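# Close both analyser doors with two robot arms

## Task

Swing both of the analyser's doors shut, then end with neither gripper holding anything and neither gripper in contact with either door.

## Robot and tools

Robot: two 6-joint arms, left_arm and right_arm, each ending in a parallel two-finger gripper with a wrist camera on a mount. Bases in the scene frame: left_arm at (+0.032, +0.277, 0) m, turned about 8.5 deg about +z; right_arm at (+0.010, -0.248, 0) m, turned about 11.6 deg about +z. Scene frame: origin on the table top midway between the arms, +x out over the table, +z up, left_arm on the +y side. The arm names do not mean left or right in an image.

Joint order in every row and every per-joint list: waist, shoulder, elbow, wrist pitch, wrist yaw, wrist roll. Wrist yaw and wrist roll have their signs flipped against the URDF, in commands and in results. Ranges in your numbers (rad): waist -2.618..3.054, shoulder 0..3.142, elbow 0..3.142, wrist pitch -1.571..1.571, wrist yaw -1.571..1.571, wrist roll -2.094..2.094. The true ends can differ by up to 0.036 rad either way.

Gripper: the fingers point along the gripper's +z and open and close along its y. The reported end_effector_position is the point between the pads, roughly 1 cm short of the fingertips. The camera mount adds bulk near the wrist. Opening is absolute: +1 is fully open (pad gap 0.094 m), -1 is closed. To hold something, command about 0.03 below grip_measured. Each gripper's reading can be off by about 1 mm. For pushing doors, closed or slightly open fingers held rigid usually work better than gripping.

execute_actions(actions): a list of up to 15 actions. Each action is a table of up to 15 rows. Each row covers one control step of 1/30 s. If a table is shorter, its last row repeats until 15 steps (0.5 s) have run. Every row has 14 numbers in [-1, 1], covering both arms even if one is idle: left_arm waist, shoulder, elbow, pitch, yaw, roll, opening, then the same seven for right_arm. The six joint numbers are scaled offsets, not poses. They are measured from that arm's joint angles when the current action began, not from the previous row. For the first action of a call, they are measured from the last reported angles. The scale is: 1.0 = 1.202 rad for waist, 1.258 for shoulder, 1.238 for elbow, 2.073 for wrist pitch, 2.022 for wrist yaw and roll. An action that would push a joint more than 0.036 rad past its range is rejected for both arms. If the first action fails that check, or any action is malformed, the whole call does nothing. A joint driven into its real end stops there, and the result says "joint sent to its limit". If that line is absent, the joint may still be at its end. An empty list just returns the current state and images.

move(target, speed, blocking): target is one 14-number row in the same layout and scale. Its joint offsets count from the "Joint positions" in the latest result that showed them. They do not count from where the arm is when the move starts. All joints of both arms travel in step to finish together, so grippers trace curves. speed (0.01 to 2, default 0.5) is in rad/s and sets the pace of the joint with the longest way to go. Paths last 0.5 to 10 s; a move still unfinished after 10 s stops short of its target. Moves ignore obstacles and the other arm. Faster moves hit harder, and aiming past a contact presses harder. With blocking=false you get a reply after 0.5 s while the arm keeps going. Until a result shows that move ending, call wait or stop before any other motion. The added "move:" line reports the ending (done, off_target, moving, held, fault), limits=held or limits=none, and each arm's joint farthest from its target.

wait(seconds): 0 to 10 s; the arms keep their last command. It returns early when a running move finishes. stop(): brakes a running move, which needs some distance; the fingers keep moving. zoom_image(camera, region): a closer look at part of a camera's latest image. The region is [x0, y0, x1, y1] in pixels from the top-left, at most 504x504. The cameras are cam_high, cam_low, cam_left_wrist and cam_right_wrist, each 504x504, and images arrive in that order. read_manual(section): returns only licence texts. finished_scene(scene): pass the current scene's number once the goal holds. This cannot be undone.

Results: a state line per arm gives the gripper position (m) and quat_wxyz in the scene frame, less accurate at long reach. "Joint positions" and "Joint velocities" give six joints (rad, rad/s) plus the pad gap (m). "Joint targets" gives the angles the joints are being driven toward now. grip_measured gives the opening on the command scale. Joint torques are noisy and biased. "joint command not followed" means a clearance check altered some joint targets. FAULT, MOTOR HOT (75 C) and OVER-TEMPERATURE FAULT lines report stops. At 90 C an arm halts for 10 s; at 100 C it goes limp and drops.

Motion limits: on each step a joint's target may lead its measured angle by at most 0.202 (waist), 0.258 (shoulder), 0.238 (elbow), 0.573 (pitch) and 0.522 (yaw, roll) rad. Targets that would move the gripper more than 70 mm from its measured spot are scaled back. Large changes therefore span several actions. Re-command any remainder rather than waiting for it. Sending zero offsets can let an arm slowly sag. To hold an arm in place, first send offsets back to the desired angles, then zeros, and correct again if it keeps drooping. The robot keeps its last command while you compose a reply.

Avoid: collisions or pressing between the arms; slamming the doors or shoving hard; knocking anything off the table; and finishing with a finger still on a door. Brief outside tugs or pushes may occur. Long holds under load heat the motors.

Each tool is called after "Emit:" as name(argument=value, ...) on one line, values as JSON.

## Session

Emit:
execute_actions(actions=[])

Scene clock: 0.00 s.
left_arm: end_effector_position=(+0.2989, -0.1155, +0.2333) grip_measured=+1.000 end_effector_quat_wxyz=(+0.413, +0.128, +0.747, -0.504) | right_arm: end_effector_position=(+0.4629, -0.5375, +0.1025) grip_measured=+1.000 end_effector_quat_wxyz=(+0.654, +0.317, +0.685, +0.061)
Joint names: [waist, shoulder, elbow, wrist pitch, wrist yaw, wrist roll]
Joint positions: left_arm=[-1.076  1.507  0.809  0.546 -0.124  0.696  0.094] | right_arm=[-0.882  2.11   0.902  1.062  0.337 -0.478  0.094]
Joint velocities: left_arm=[-0.012  0.002 -0.007  0.007  0.007 -0.022  0.   ] | right_arm=[ 0.012  0.022  0.007  0.066 -0.037 -0.022  0.   ]
Joint torques (N m, as the arm reports them, + toward a larger Joint positions number): no reading
Joint targets: left_arm=[-1.076 1.499 0.818 0.545 -0.124 0.691] | right_arm=[-0.882 2.103 0.907 1.065 0.337 -0.473]

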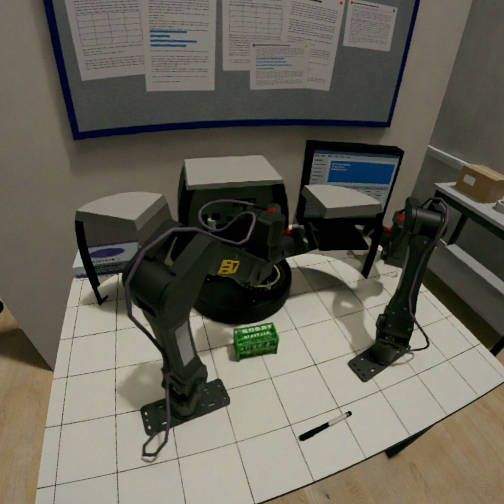

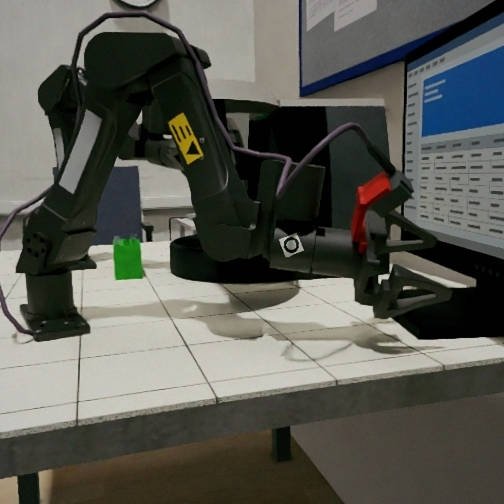

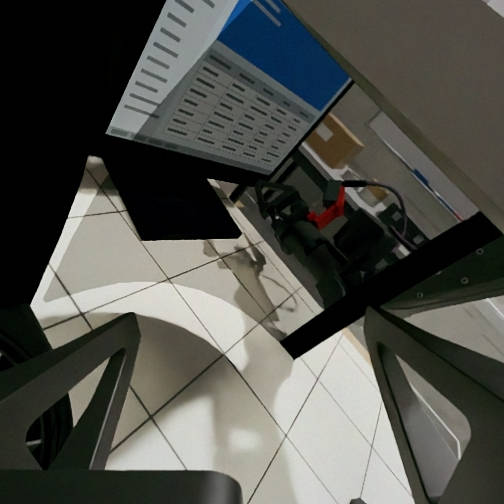

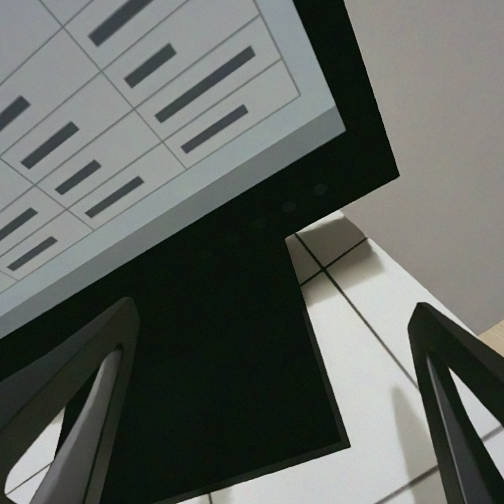

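Emit:
move(target=[0,-0.7,-0.2,0,0,0,1, 0,-0.9,-0.2,-0.3,0,0,1], speed=0.4)

Scene clock: 8.60 s.
left_arm: end_effector_position=(+0.1805, +0.0427, +0.4370) grip_measured=+1.000 end_effector_quat_wxyz=(-0.565, -0.113, -0.506, +0.642) | right_arm: end_effector_position=(+0.3311, -0.4309, +0.3470) grip_measured=+1.000 end_effector_quat_wxyz=(+0.745, +0.253, +0.616, +0.036)
Joint names: [waist, shoulder, elbow, wrist pitch, wrist yaw, wrist roll]
Joint positions: left_arm=[-1.076  0.646  0.583  0.547 -0.124  0.696  0.094] | right_arm=[-0.882  0.998  0.67   0.448  0.337 -0.478  0.094]
Joint velocities: left_arm=[ 0.007  0.007 -0.017  0.022  0.037  0.022  0.   ] | right_arm=[ 0.002 -0.007 -0.007 -0.037 -0.022  0.022  0.   ]
Joint torques (N m, as the arm reports them, + toward a larger Joint positions number): left_arm=[-0.01 -1.27  5.2   1.92  0.04 -0.03] | right_arm=[ 0.   -4.34  6.14  2.09 -0.03 -0.01]
Joint targets: left_arm=[-1.076 0.627 0.562 0.547 -0.124 0.696] | right_arm=[-0.882 0.978 0.654 0.440 0.337 -0.478]
move: off_target (left_arm); limits=none; left_arm: farthest joint: the elbow, 0.021 radians from its target (0.248 radians at the start); right_arm: farthest joint: the shoulder, 0.020 radians from its target (1.132 radians at the start)

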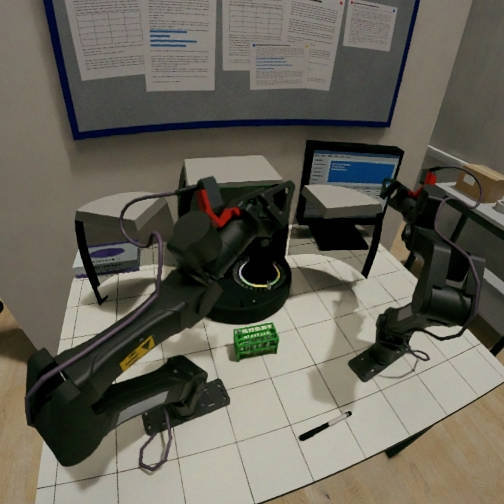

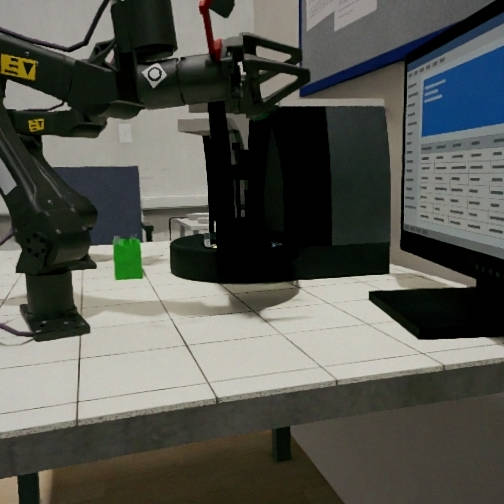

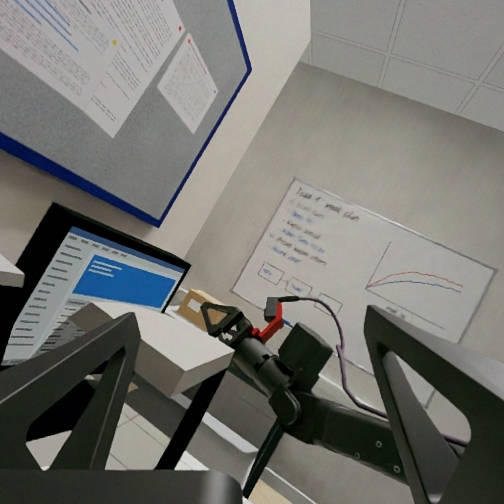

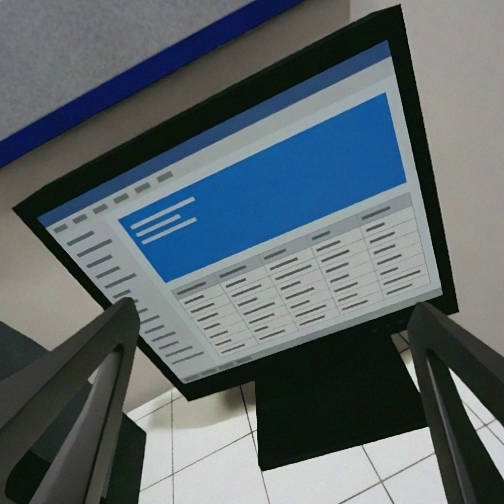

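Emit:
move(target=[-1,-0.3,-0.3,-0.3,0,0,1, -0.6,-0.4,-0.3,0,0,0,1], speed=0.6)

Emit:
zoom_image(camera="cam_high", region=[60, 130, 420, 350])

Scene clock: 19.13 s.
left_arm: end_effector_position=(-0.1228, +0.0651, +0.2082) grip_measured=+1.000 end_effector_quat_wxyz=(+0.061, +0.520, +0.539, -0.660) | right_arm: end_effector_position=(+0.1174, -0.5073, +0.3150) grip_measured=+1.000 end_effector_quat_wxyz=(+0.742, +0.411, +0.467, -0.250)
Joint names: [waist, shoulder, elbow, wrist pitch, wrist yaw, wrist roll]
Joint positions: left_arm=[-2.269  0.293  0.226 -0.056 -0.123  0.696  0.094] | right_arm=[-1.594  0.518  0.312  0.448  0.338 -0.478  0.094]
Joint velocities: left_arm=[-0.007  0.012 -0.012 -0.081  0.022  0.007  0.   ] | right_arm=[ 0.007 -0.007 -0.007 -0.007  0.022  0.022  0.   ]
Joint torques (N m, as the arm reports them, + toward a larger Joint positions number): left_arm=[-0.66 -0.46  6.11  2.11 -0.02 -0.02] | right_arm=[-0.85 -1.5   6.32  2.07 -0.07 -0.01]
Joint targets: left_arm=[-2.278 0.268 0.211 -0.075 -0.124 0.696] | right_arm=[-1.603 0.494 0.298 0.448 0.337 -0.478]
move: off_target (left_arm, right_arm); limits=none; left_arm: farthest joint: the shoulder, 0.024 radians from its target (0.377 radians at the start); right_arm: farthest joint: the shoulder, 0.023 radians from its target (0.503 radians at the start)

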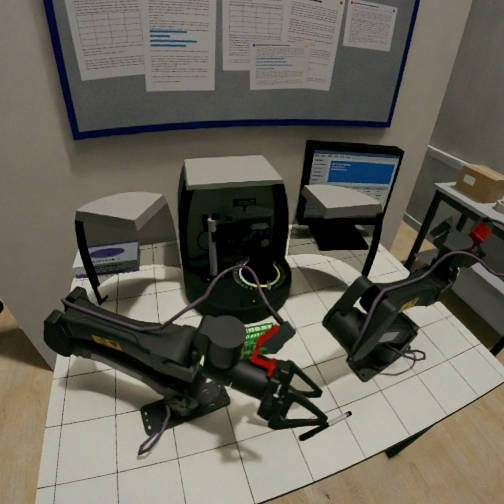

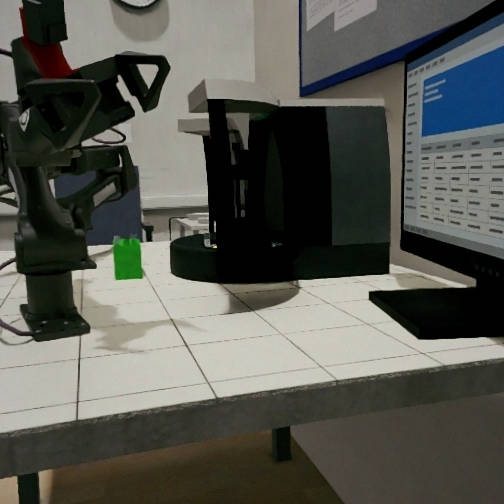

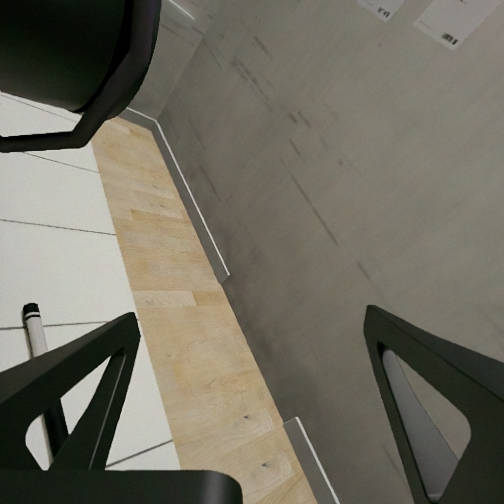

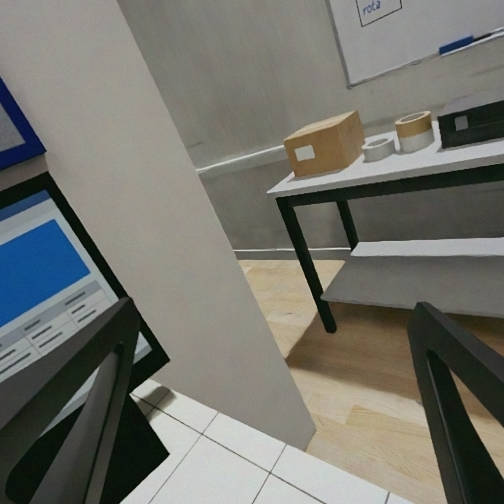

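Region (60, 130, 420, 350) of cam_high's 504x504 image, scaled by 1.400, with more detail than that image has.

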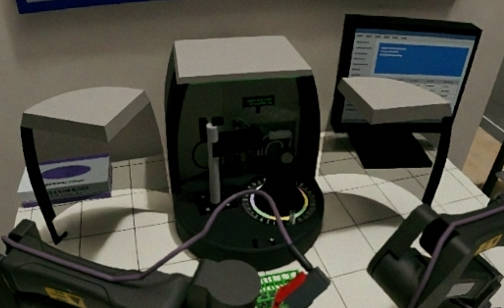

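Emit:
move(target=[0,0,0,0,0,0,1, 0.5,-0.2,-0.05,-0.1,-0.15,0.23,1], speed=0.6)

Scene clock: 42.37 s.
left_arm: end_effector_position=(-0.1228, +0.0651, +0.2080) grip_measured=+1.000 end_effector_quat_wxyz=(+0.061, +0.520, +0.539, -0.660) | right_arm: end_effector_position=(+0.1937, -0.4255, +0.3032) grip_measured=+1.000 end_effector_quat_wxyz=(+0.728, +0.234, +0.578, -0.285)
Joint names: [waist, shoulder, elbow, wrist pitch, wrist yaw, wrist roll]
Joint positions: left_arm=[-2.269  0.293  0.226 -0.057 -0.123  0.696  0.094] | right_arm=[-1.002  0.289  0.264  0.25   0.042 -0.021  0.094]
Joint velocities: left_arm=[-0.012  0.012  0.017  0.007  0.022  0.051  0.   ] | right_arm=[-0.002 -0.017  0.002  0.007 -0.022  0.037  0.   ]
Joint torques (N m, as the arm reports them, + toward a larger Joint positions number): left_arm=[ 0.03  1.5   7.29  2.32  0.   -0.02] | right_arm=[ 0.82 -0.45  6.13  2.01 -0.12  0.06]
Joint targets: left_arm=[-2.269 0.293 0.226 -0.056 -0.123 0.696] | right_arm=[-0.993 0.266 0.250 0.241 0.034 -0.013]
move: off_target (right_arm); limits=none; left_arm: farthest joint: the wrist pitch, 0.001 radians from its target (0.001 radians at the start); right_arm: farthest joint: the shoulder, 0.023 radians from its target (0.251 radians at the start)

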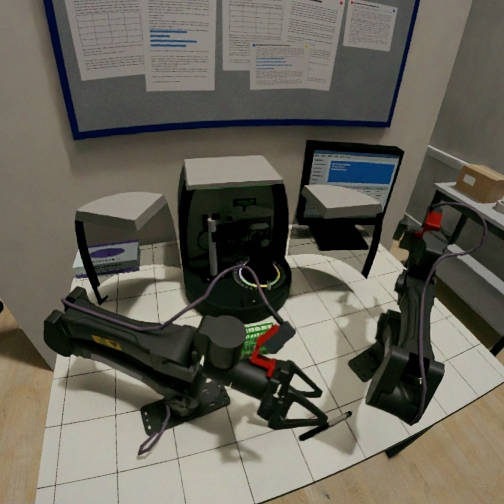

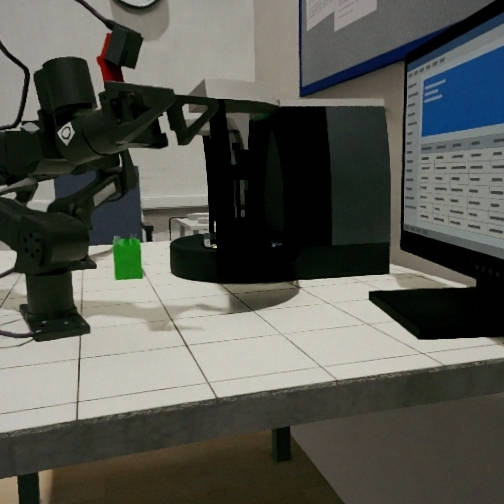

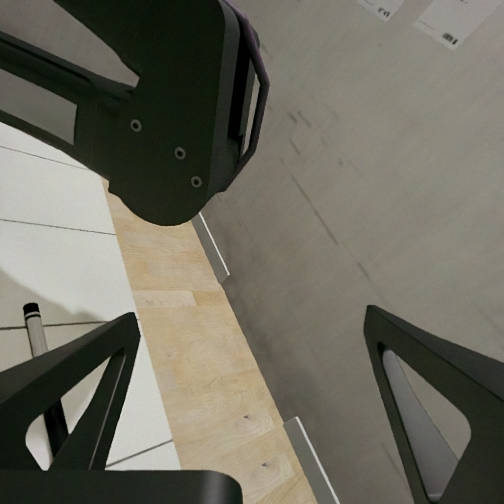

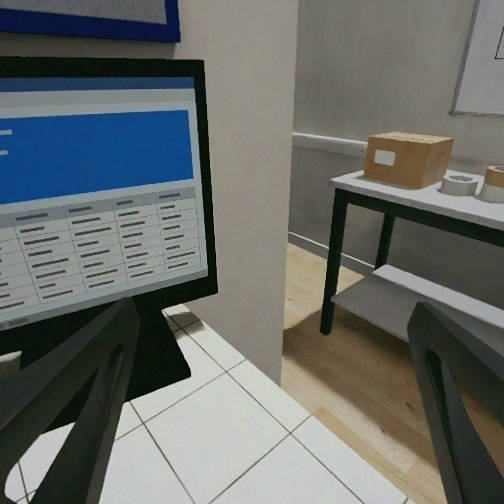

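Emit:
move(target=[0,0,0,0,0,0,1, 0.35,-0.1,-0.1,0,0,0,1], speed=0.4)

Scene clock: 48.03 s.
left_arm: end_effector_position=(-0.1228, +0.0651, +0.2080) grip_measured=+1.000 end_effector_quat_wxyz=(+0.061, +0.520, +0.539, -0.660) | right_arm: end_effector_position=(+0.2180, -0.3770, +0.2861) grip_measured=+1.000 end_effector_quat_wxyz=(+0.763, +0.203, +0.575, -0.216)
Joint names: [waist, shoulder, elbow, wrist pitch, wrist yaw, wrist roll]
Joint positions: left_arm=[-2.269  0.293  0.226 -0.057 -0.123  0.696  0.094] | right_arm=[-0.629  0.177  0.164  0.276 -0.181 -0.015  0.094]
Joint velocities: left_arm=[ 0.007  0.022 -0.017 -0.007  0.007 -0.051  0.   ] | right_arm=[ 0.012  0.002 -0.007  0.022  0.007  0.022  0.   ]
Joint torques (N m, as the arm reports them, + toward a larger Joint positions number): left_arm=[ 0.01  1.47  7.29  2.31 -0.01 -0.02] | right_arm=[ 4.59  0.64  5.21  1.76  2.53 -0.07]
Joint targets: left_arm=[-2.269 0.293 0.226 -0.057 -0.123 0.696] | right_arm=[-0.581 0.163 0.140 0.250 0.042 -0.021]
move: off_target (right_arm); limits=none; left_arm: farthest joint: the waist, 0.000 radians from its target (0.000 radians at the start); right_arm: farthest joint: the wrist yaw, 0.223 radians from its target (0.001 radians at the start)

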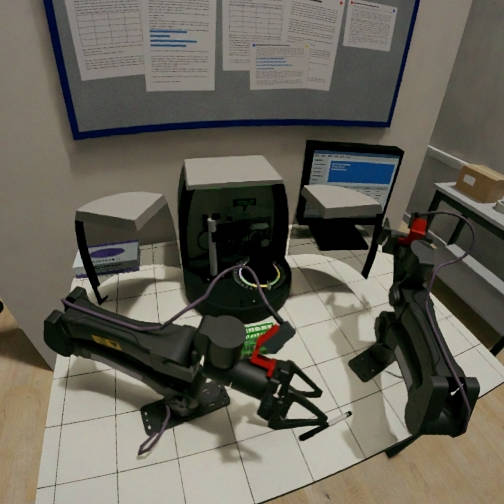

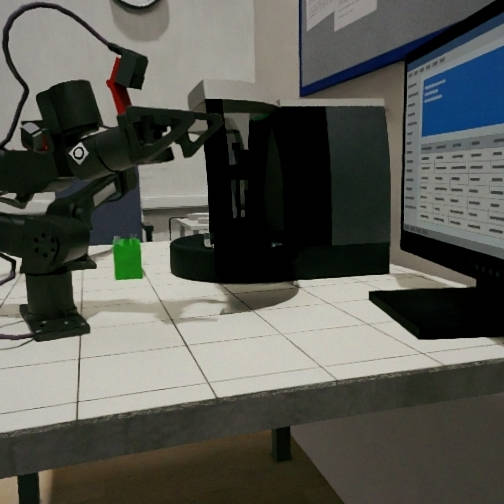

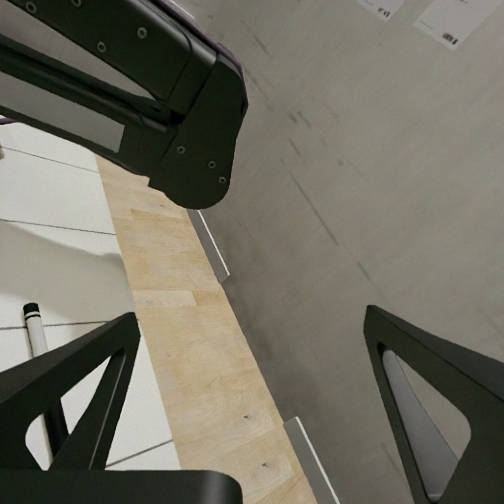

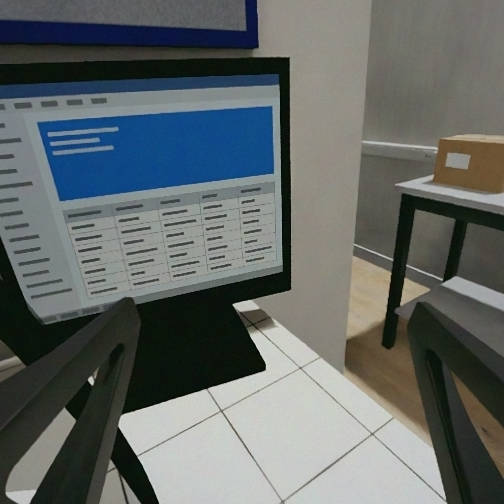

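Emit:
move(target=[0,0,0,0,0,0,1, -0.35,0,0,0,0.1,0,-1], speed=0.5)

Emit:
move(target=[0,0,0,0,0,0,1, 0,1.08,1.3,-0.79,0,0,-1], speed=0.6)

Scene clock: 87.40 s.
left_arm: end_effector_position=(-0.1228, +0.0651, +0.2080) grip_measured=+1.000 end_effector_quat_wxyz=(+0.061, +0.520, +0.539, -0.660) | right_arm: end_effector_position=(+0.1765, -0.4286, +0.2869) grip_measured=-0.978 end_effector_quat_wxyz=(+0.729, +0.247, +0.556, -0.314)
Joint names: [waist, shoulder, elbow, wrist pitch, wrist yaw, wrist roll]
Joint positions: left_arm=[-2.269  0.293  0.226 -0.057 -0.123  0.696  0.094] | right_arm=[-1.041  0.177  0.164  0.276  0.014 -0.015  0.001]
Joint velocities: left_arm=[ 0.002 -0.012 -0.012  0.081 -0.051 -0.037  0.   ] | right_arm=[ 0.002  0.002 -0.007 -0.007  0.037  0.037 -0.   ]
Joint torques (N m, as the arm reports them, + toward a larger Joint positions number): left_arm=[ 0.03  1.48  7.3   2.32 -0.02 -0.01] | right_arm=[-0.85  1.79  7.26  2.1   0.05 -0.01]
Joint targets: left_arm=[-2.269 0.293 0.226 -0.057 -0.123 0.696] | right_arm=[-1.049 0.177 0.164 0.276 0.021 -0.015]
move: done; limits=none; left_arm: farthest joint: the waist, 0.000 radians from its target (0.000 radians at the start); right_arm: farthest joint: the waist, 0.009 radians from its target (0.421 radians at the start)

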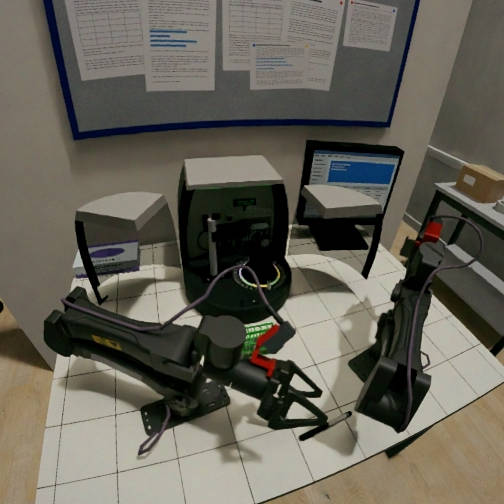

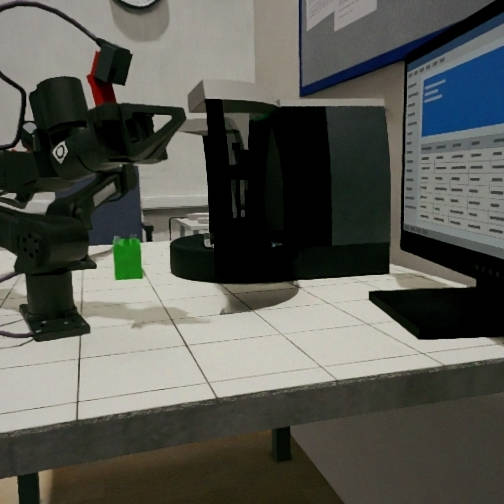

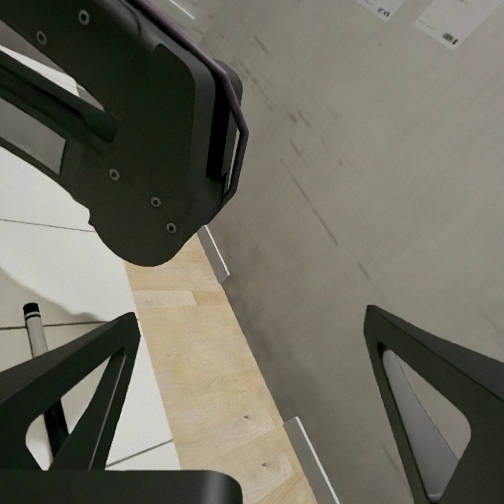

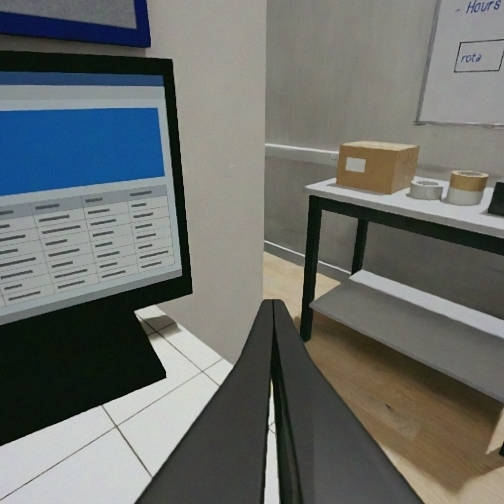

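action 0: every number of target must lie in its column's range; nothing of the call was run and nothing moved

Emit:
move(target=[0,0,0,0,0,0,1, 0,0.54,0.65,-0.4,0,0,-1], speed=0.7)

Emit:
move(target=[0,0,0,0,0,0,1, 0,0.55,0.66,-0.4,0,0,-1], speed=0.7)

Scene clock: 93.87 s.
left_arm: end_effector_position=(-0.1228, +0.0651, +0.2080) grip_measured=+1.000 end_effector_quat_wxyz=(+0.061, +0.520, +0.539, -0.660) | right_arm: end_effector_position=(+0.2174, -0.4740, +0.2891) grip_measured=-0.978 end_effector_quat_wxyz=(+0.487, +0.348, +0.774, -0.206)
Joint names: [waist, shoulder, elbow, wrist pitch, wrist yaw, wrist roll]
Joint positions: left_arm=[-2.269  0.293  0.226 -0.057 -0.123  0.696  0.094] | right_arm=[-1.041  0.847  0.938 -0.546  0.015 -0.015  0.001]
Joint velocities: left_arm=[ 0.027  0.017 -0.007 -0.037  0.022  0.022  0.   ] | right_arm=[-0.012 -0.012 -0.002  0.037 -0.022  0.037  0.   ]
Joint torques (N m, as the arm reports them, + toward a larger Joint positions number): left_arm=[ 0.03  1.52  7.24  2.31  0.01 -0.02] | right_arm=[-0.01 -0.39  9.78  2.1  -0.02 -0.01]
Joint targets: left_arm=[-2.269 0.293 0.226 -0.057 -0.123 0.696] | right_arm=[-1.041 0.856 0.969 -0.553 0.014 -0.015]
move: off_target (right_arm); limits=none; left_arm: farthest joint: the waist, 0.000 radians from its target (0.000 radians at the start); right_arm: farthest joint: the elbow, 0.031 radians from its target (0.804 radians at the start)

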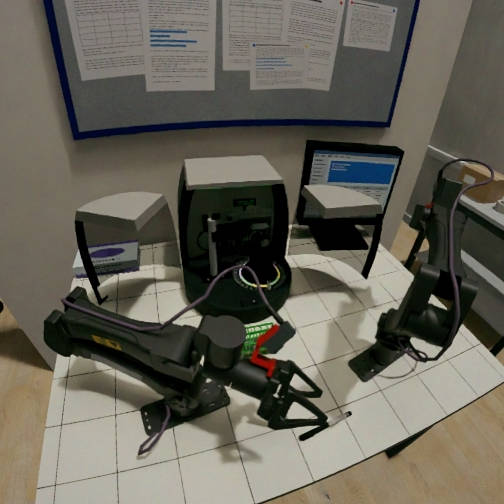

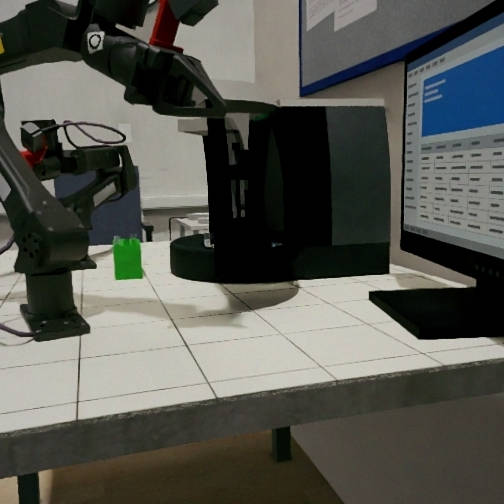

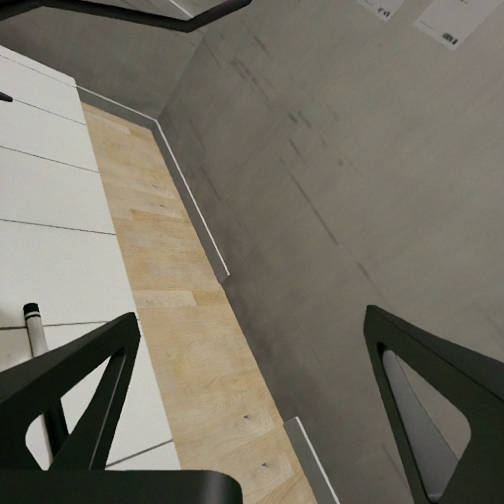

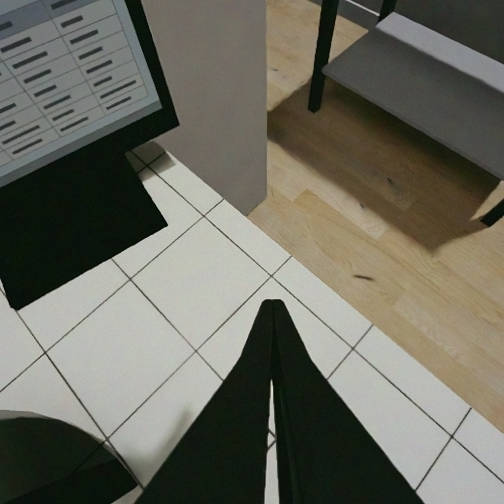

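Scene clock: 95.90 s.
left_arm: end_effector_position=(-0.1228, +0.0651, +0.2080) grip_measured=+1.000 end_effector_quat_wxyz=(+0.061, +0.520, +0.539, -0.660) | right_arm: end_effector_position=(+0.2358, -0.4945, +0.2574) grip_measured=-0.978 end_effector_quat_wxyz=(+0.180, +0.405, +0.894, -0.071)
Joint names: [waist, shoulder, elbow, wrist pitch, wrist yaw, wrist roll]
Joint positions: left_arm=[-2.269  0.293  0.226 -0.057 -0.123  0.696  0.094] | right_arm=[-1.041  1.536  1.724 -1.369  0.015 -0.015  0.001]
Joint velocities: left_arm=[ 0.012  0.012  0.002 -0.081 -0.037 -0.022  0.   ] | right_arm=[-0.002 -0.027 -0.002 -0.037  0.022 -0.022 -0.001]
Joint torques (N m, as the arm reports them, + toward a larger Joint positions number): left_arm=[ 0.01  1.5   7.3   2.32  0.01 -0.01] | right_arm=[-0.01 -5.87  8.75  1.12  0.   -0.01]
Joint targets: left_arm=[-2.269 0.293 0.226 -0.057 -0.123 0.696] | right_arm=[-1.041 1.539 1.755 -1.375 0.015 -0.015]
move: off_target (right_arm); limits=none; left_arm: farthest joint: the waist, 0.000 radians from its target (0.000 radians at the start); right_arm: farthest joint: the elbow, 0.031 radians from its target (0.817 radians at the start)

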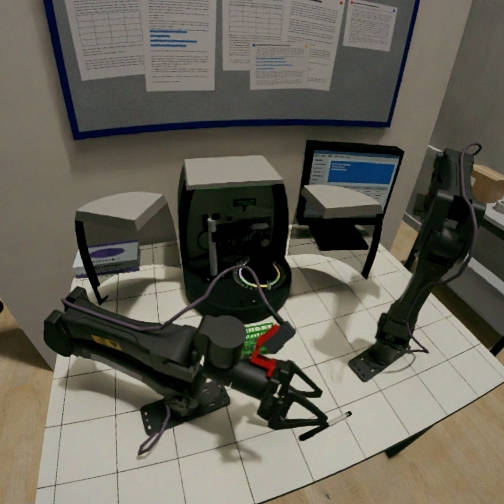

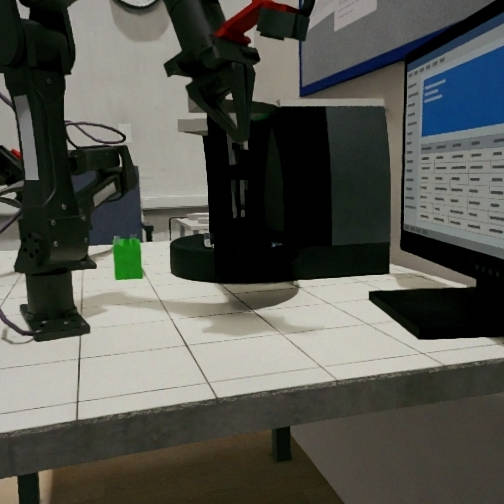

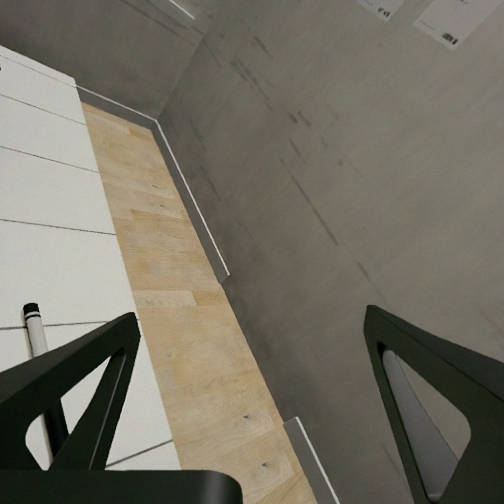

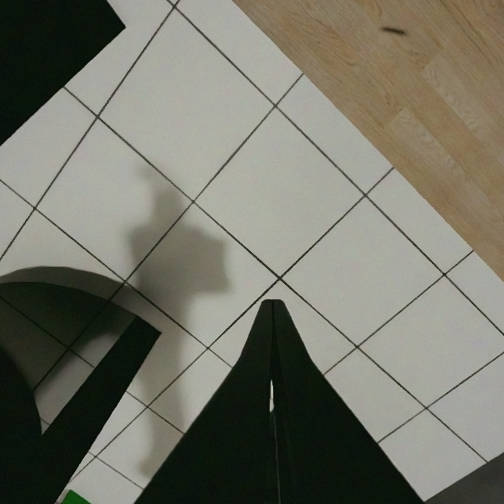

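Sweep the waist +0.4 gently.

Emit:
move(target=[0,0,0,0,0,0,1, 0.33,0,0.025,0,0,0,-1], speed=0.2)

Scene clock: 100.73 s.
left_arm: end_effector_position=(-0.1228, +0.0651, +0.2080) grip_measured=+1.000 end_effector_quat_wxyz=(+0.061, +0.520, +0.539, -0.660) | right_arm: end_effector_position=(+0.3125, -0.3899, +0.2574) grip_measured=-0.978 end_effector_quat_wxyz=(+0.191, +0.224, +0.955, -0.035)
Joint names: [waist, shoulder, elbow, wrist pitch, wrist yaw, wrist roll]
Joint positions: left_arm=[-2.269  0.293  0.226 -0.057 -0.123  0.696  0.094] | right_arm=[-0.65   1.536  1.724 -1.369  0.015 -0.015  0.001]
Joint velocities: left_arm=[-0.012 -0.007 -0.022 -0.007 -0.11   0.037  0.   ] | right_arm=[-0.017 -0.002 -0.002 -0.022  0.007  0.007 -0.001]
Joint torques (N m, as the arm reports them, + toward a larger Joint positions number): left_arm=[ 0.05  1.51  7.3   2.31 -0.02 -0.02] | right_arm=[ 0.68 -6.16  8.75  1.19 -0.01 -0.01]
Joint targets: left_arm=[-2.269 0.293 0.226 -0.057 -0.123 0.696] | right_arm=[-0.644 1.536 1.755 -1.369 0.015 -0.015]
move: off_target (right_arm); limits=none; left_arm: farthest joint: the waist, 0.000 radians from its target (0.000 radians at the start); right_arm: farthest joint: the elbow, 0.031 radians from its target (0.031 radians at the start)

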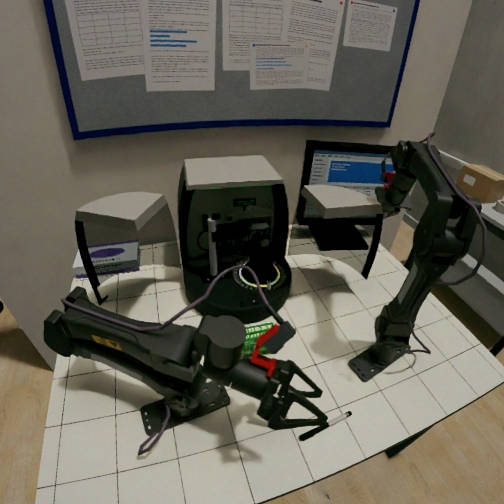

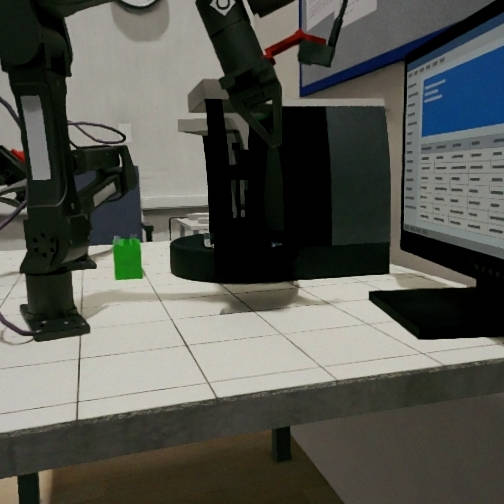

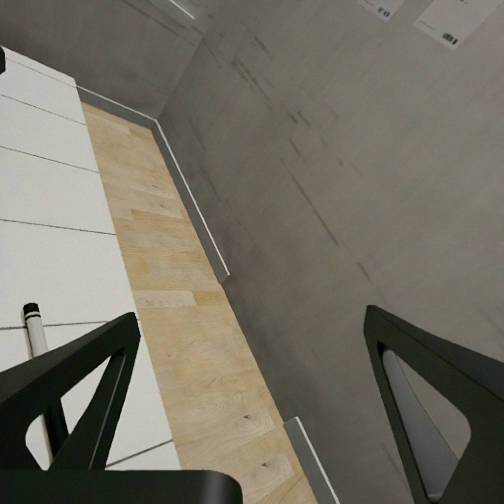

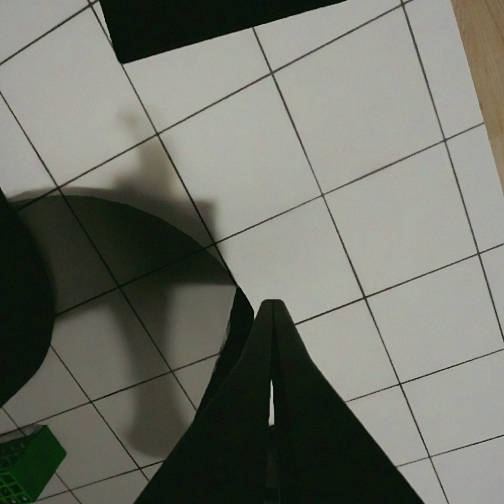

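Emit:
move(target=[0,0,0,0,0,0,1, 0.2,0,0.025,0,0,0,-1], speed=0.15)

Scene clock: 106.50 s.
left_arm: end_effector_position=(-0.1228, +0.0651, +0.2080) grip_measured=+1.000 end_effector_quat_wxyz=(+0.061, +0.520, +0.539, -0.660) | right_arm: end_effector_position=(+0.3368, -0.3200, +0.2576) grip_measured=-0.978 end_effector_quat_wxyz=(+0.194, +0.115, +0.974, -0.018)
Joint names: [waist, shoulder, elbow, wrist pitch, wrist yaw, wrist roll]
Joint positions: left_arm=[-2.269  0.293  0.226 -0.057 -0.123  0.696  0.094] | right_arm=[-0.423  1.536  1.724 -1.367  0.004 -0.015  0.001]
Joint velocities: left_arm=[-0.017 -0.007 -0.007  0.022 -0.051  0.051  0.   ] | right_arm=[ 0.007  0.002 -0.002 -0.066  0.022 -0.051 -0.   ]
Joint torques (N m, as the arm reports them, + toward a larger Joint positions number): left_arm=[ 0.    1.53  7.27  2.32 -0.01 -0.03] | right_arm=[ 1.29 -6.16  8.76  1.17  0.11 -0.01]
Joint targets: left_arm=[-2.269 0.293 0.226 -0.057 -0.123 0.696] | right_arm=[-0.410 1.536 1.755 -1.369 0.015 -0.015]
move: off_target (right_arm); limits=none; left_arm: farthest joint: the waist, 0.000 radians from its target (0.000 radians at the start); right_arm: farthest joint: the elbow, 0.031 radians from its target (0.031 radians at the start)

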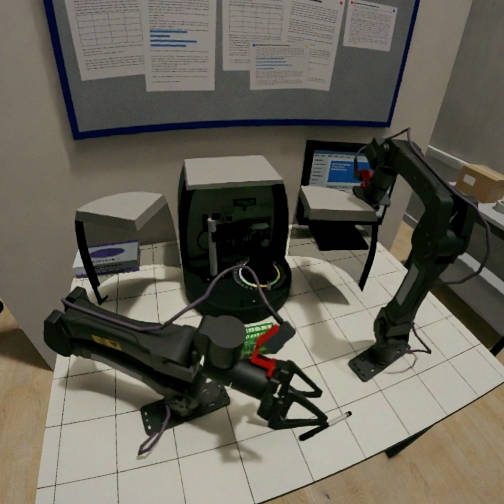

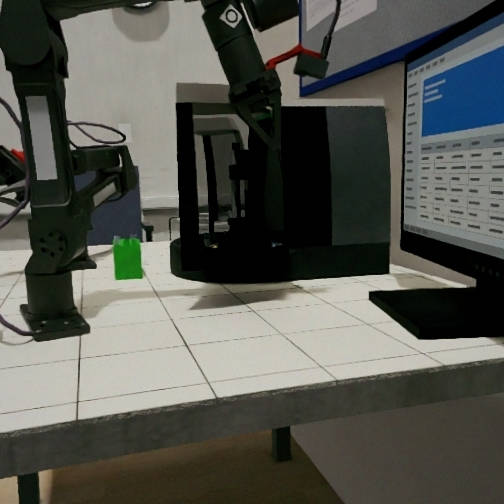

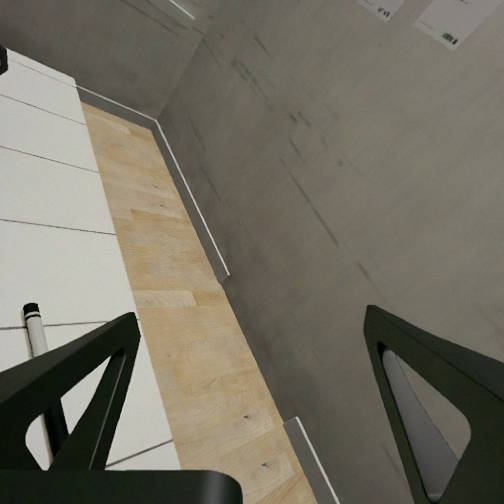

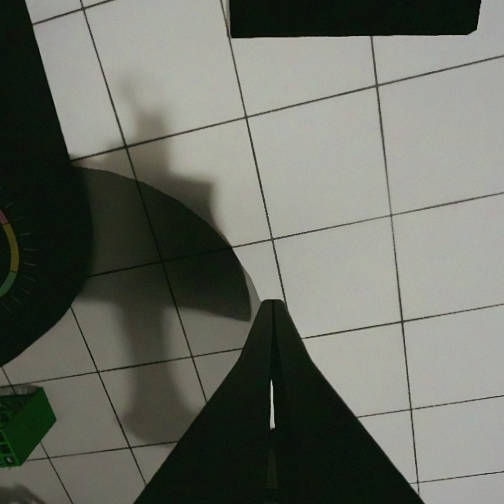

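Emit:
move(target=[0,0,0,0,0,0,1, 0.1,-0.26,-0.184,-0.02,0,0,-1], speed=0.12)

Scene clock: 114.03 s.
left_arm: end_effector_position=(-0.1228, +0.0651, +0.2080) grip_measured=+1.000 end_effector_quat_wxyz=(+0.061, +0.520, +0.539, -0.660) | right_arm: end_effector_position=(+0.2677, -0.2769, +0.2701) grip_measured=-0.978 end_effector_quat_wxyz=(+0.225, +0.063, +0.972, -0.013)
Joint names: [waist, shoulder, elbow, wrist pitch, wrist yaw, wrist roll]
Joint positions: left_arm=[-2.269  0.293  0.226 -0.057 -0.123  0.696  0.094] | right_arm=[-0.315  1.231  1.513 -1.398 -0.003 -0.015  0.001]
Joint velocities: left_arm=[ 0.007 -0.012  0.022 -0.037  0.066  0.051  0.   ] | right_arm=[-0.002 -0.002 -0.027  0.037  0.066 -0.066  0.   ]
Joint torques (N m, as the arm reports them, + toward a larger Joint positions number): left_arm=[ 0.02  1.46  7.32  2.3   0.01 -0.02] | right_arm=[ 1.13 -5.03  4.57  1.19  0.07 -0.01]
Joint targets: left_arm=[-2.269 0.293 0.226 -0.057 -0.123 0.696] | right_arm=[-0.303 1.209 1.496 -1.409 0.004 -0.015]
move: off_target (right_arm); limits=none; left_arm: farthest joint: the waist, 0.000 radians from its target (0.000 radians at the start); right_arm: farthest joint: the shoulder, 0.022 radians from its target (0.327 radians at the start)

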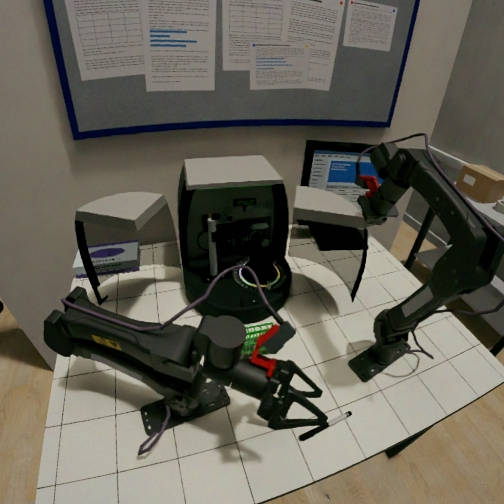

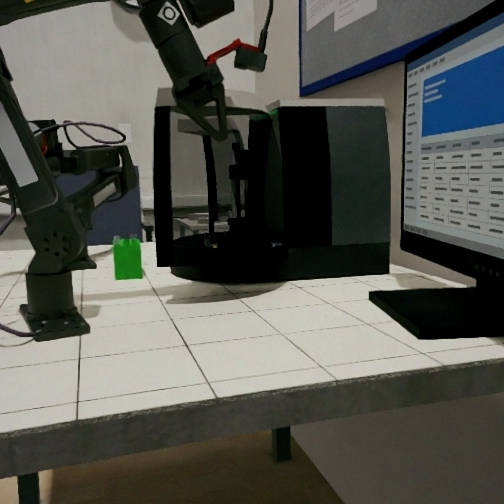

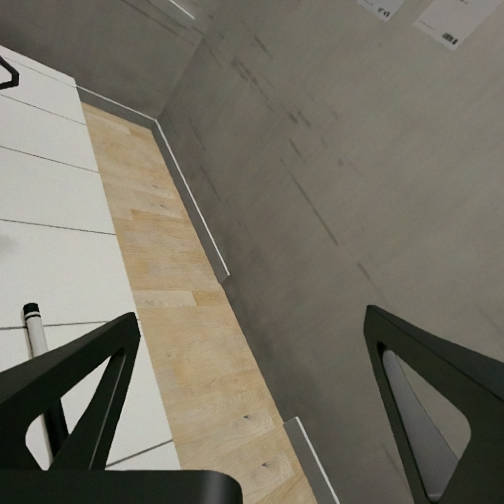

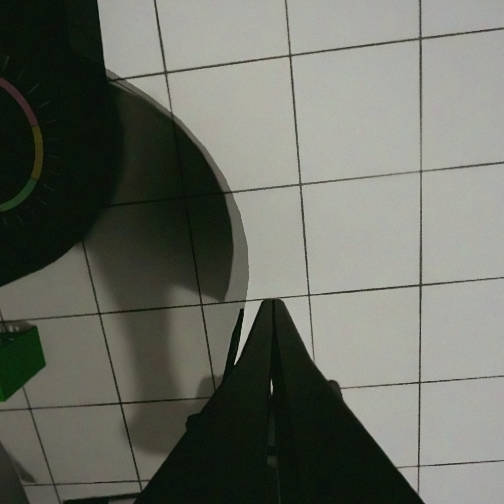

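Emit:
move(target=[0,0,0,0,0,0,1, 0.35,0.03,0.01,0.03,0,0,-1], speed=0.15)

Scene clock: 120.57 s.
left_arm: end_effector_position=(-0.1228, +0.0651, +0.2080) grip_measured=+1.000 end_effector_quat_wxyz=(+0.061, +0.520, +0.539, -0.660) | right_arm: end_effector_position=(+0.2722, -0.1728, +0.2701) grip_measured=-0.979 end_effector_quat_wxyz=(+0.237, -0.131, +0.962, +0.023)
Joint names: [waist, shoulder, elbow, wrist pitch, wrist yaw, wrist roll]
Joint positions: left_arm=[-2.269  0.293  0.226 -0.057 -0.123  0.696  0.094] | right_arm=[ 0.091  1.252  1.513 -1.352 -0.027 -0.015  0.001]
Joint velocities: left_arm=[ 0.002  0.002 -0.007  0.007  0.022  0.007  0.   ] | right_arm=[-0.027 -0.017 -0.017  0.007 -0.066 -0.007 -0.001]
Joint torques (N m, as the arm reports them, + toward a larger Joint positions number): left_arm=[-0.03  1.48  7.31  2.31 -0.01 -0.03] | right_arm=[ 1.34 -2.03  7.13  1.54  0.24 -0.01]
Joint targets: left_arm=[-2.269 0.293 0.226 -0.057 -0.123 0.696] | right_arm=[0.106 1.268 1.525 -1.336 -0.003 -0.015]
move: off_target (right_arm); limits=none; left_arm: farthest joint: the waist, 0.000 radians from its target (0.000 radians at the start); right_arm: farthest joint: the wrist yaw, 0.024 radians from its target (0.000 radians at the start)

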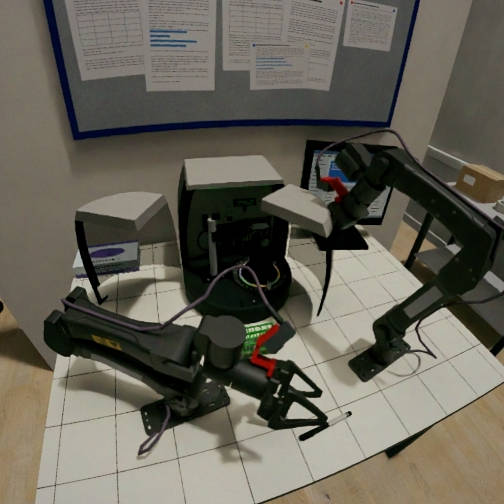

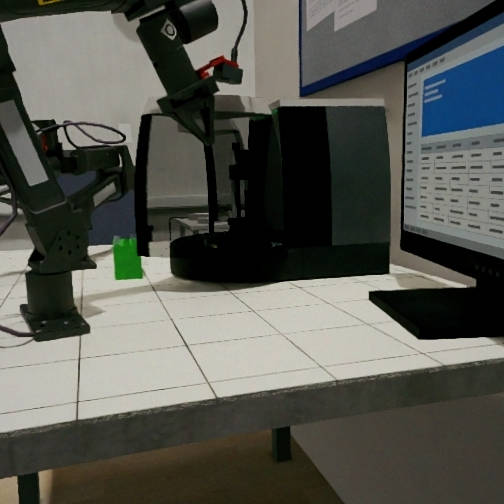

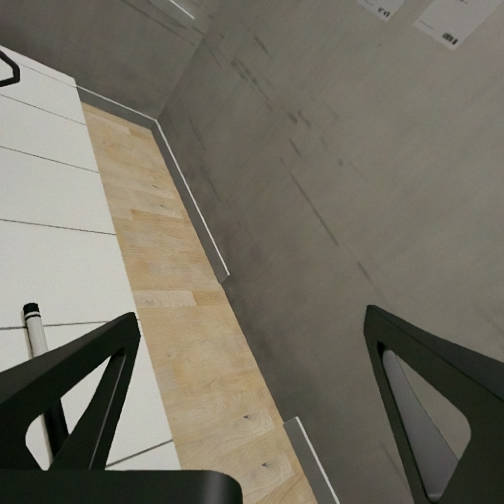

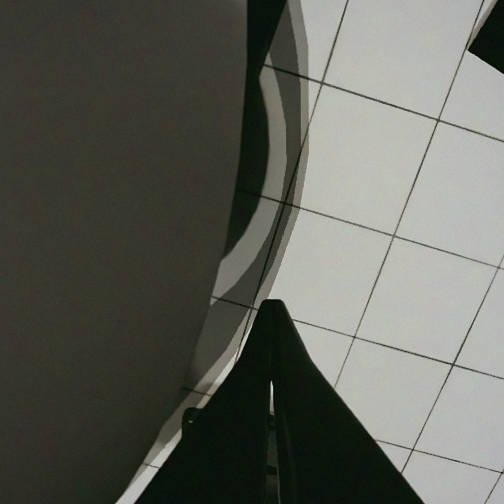

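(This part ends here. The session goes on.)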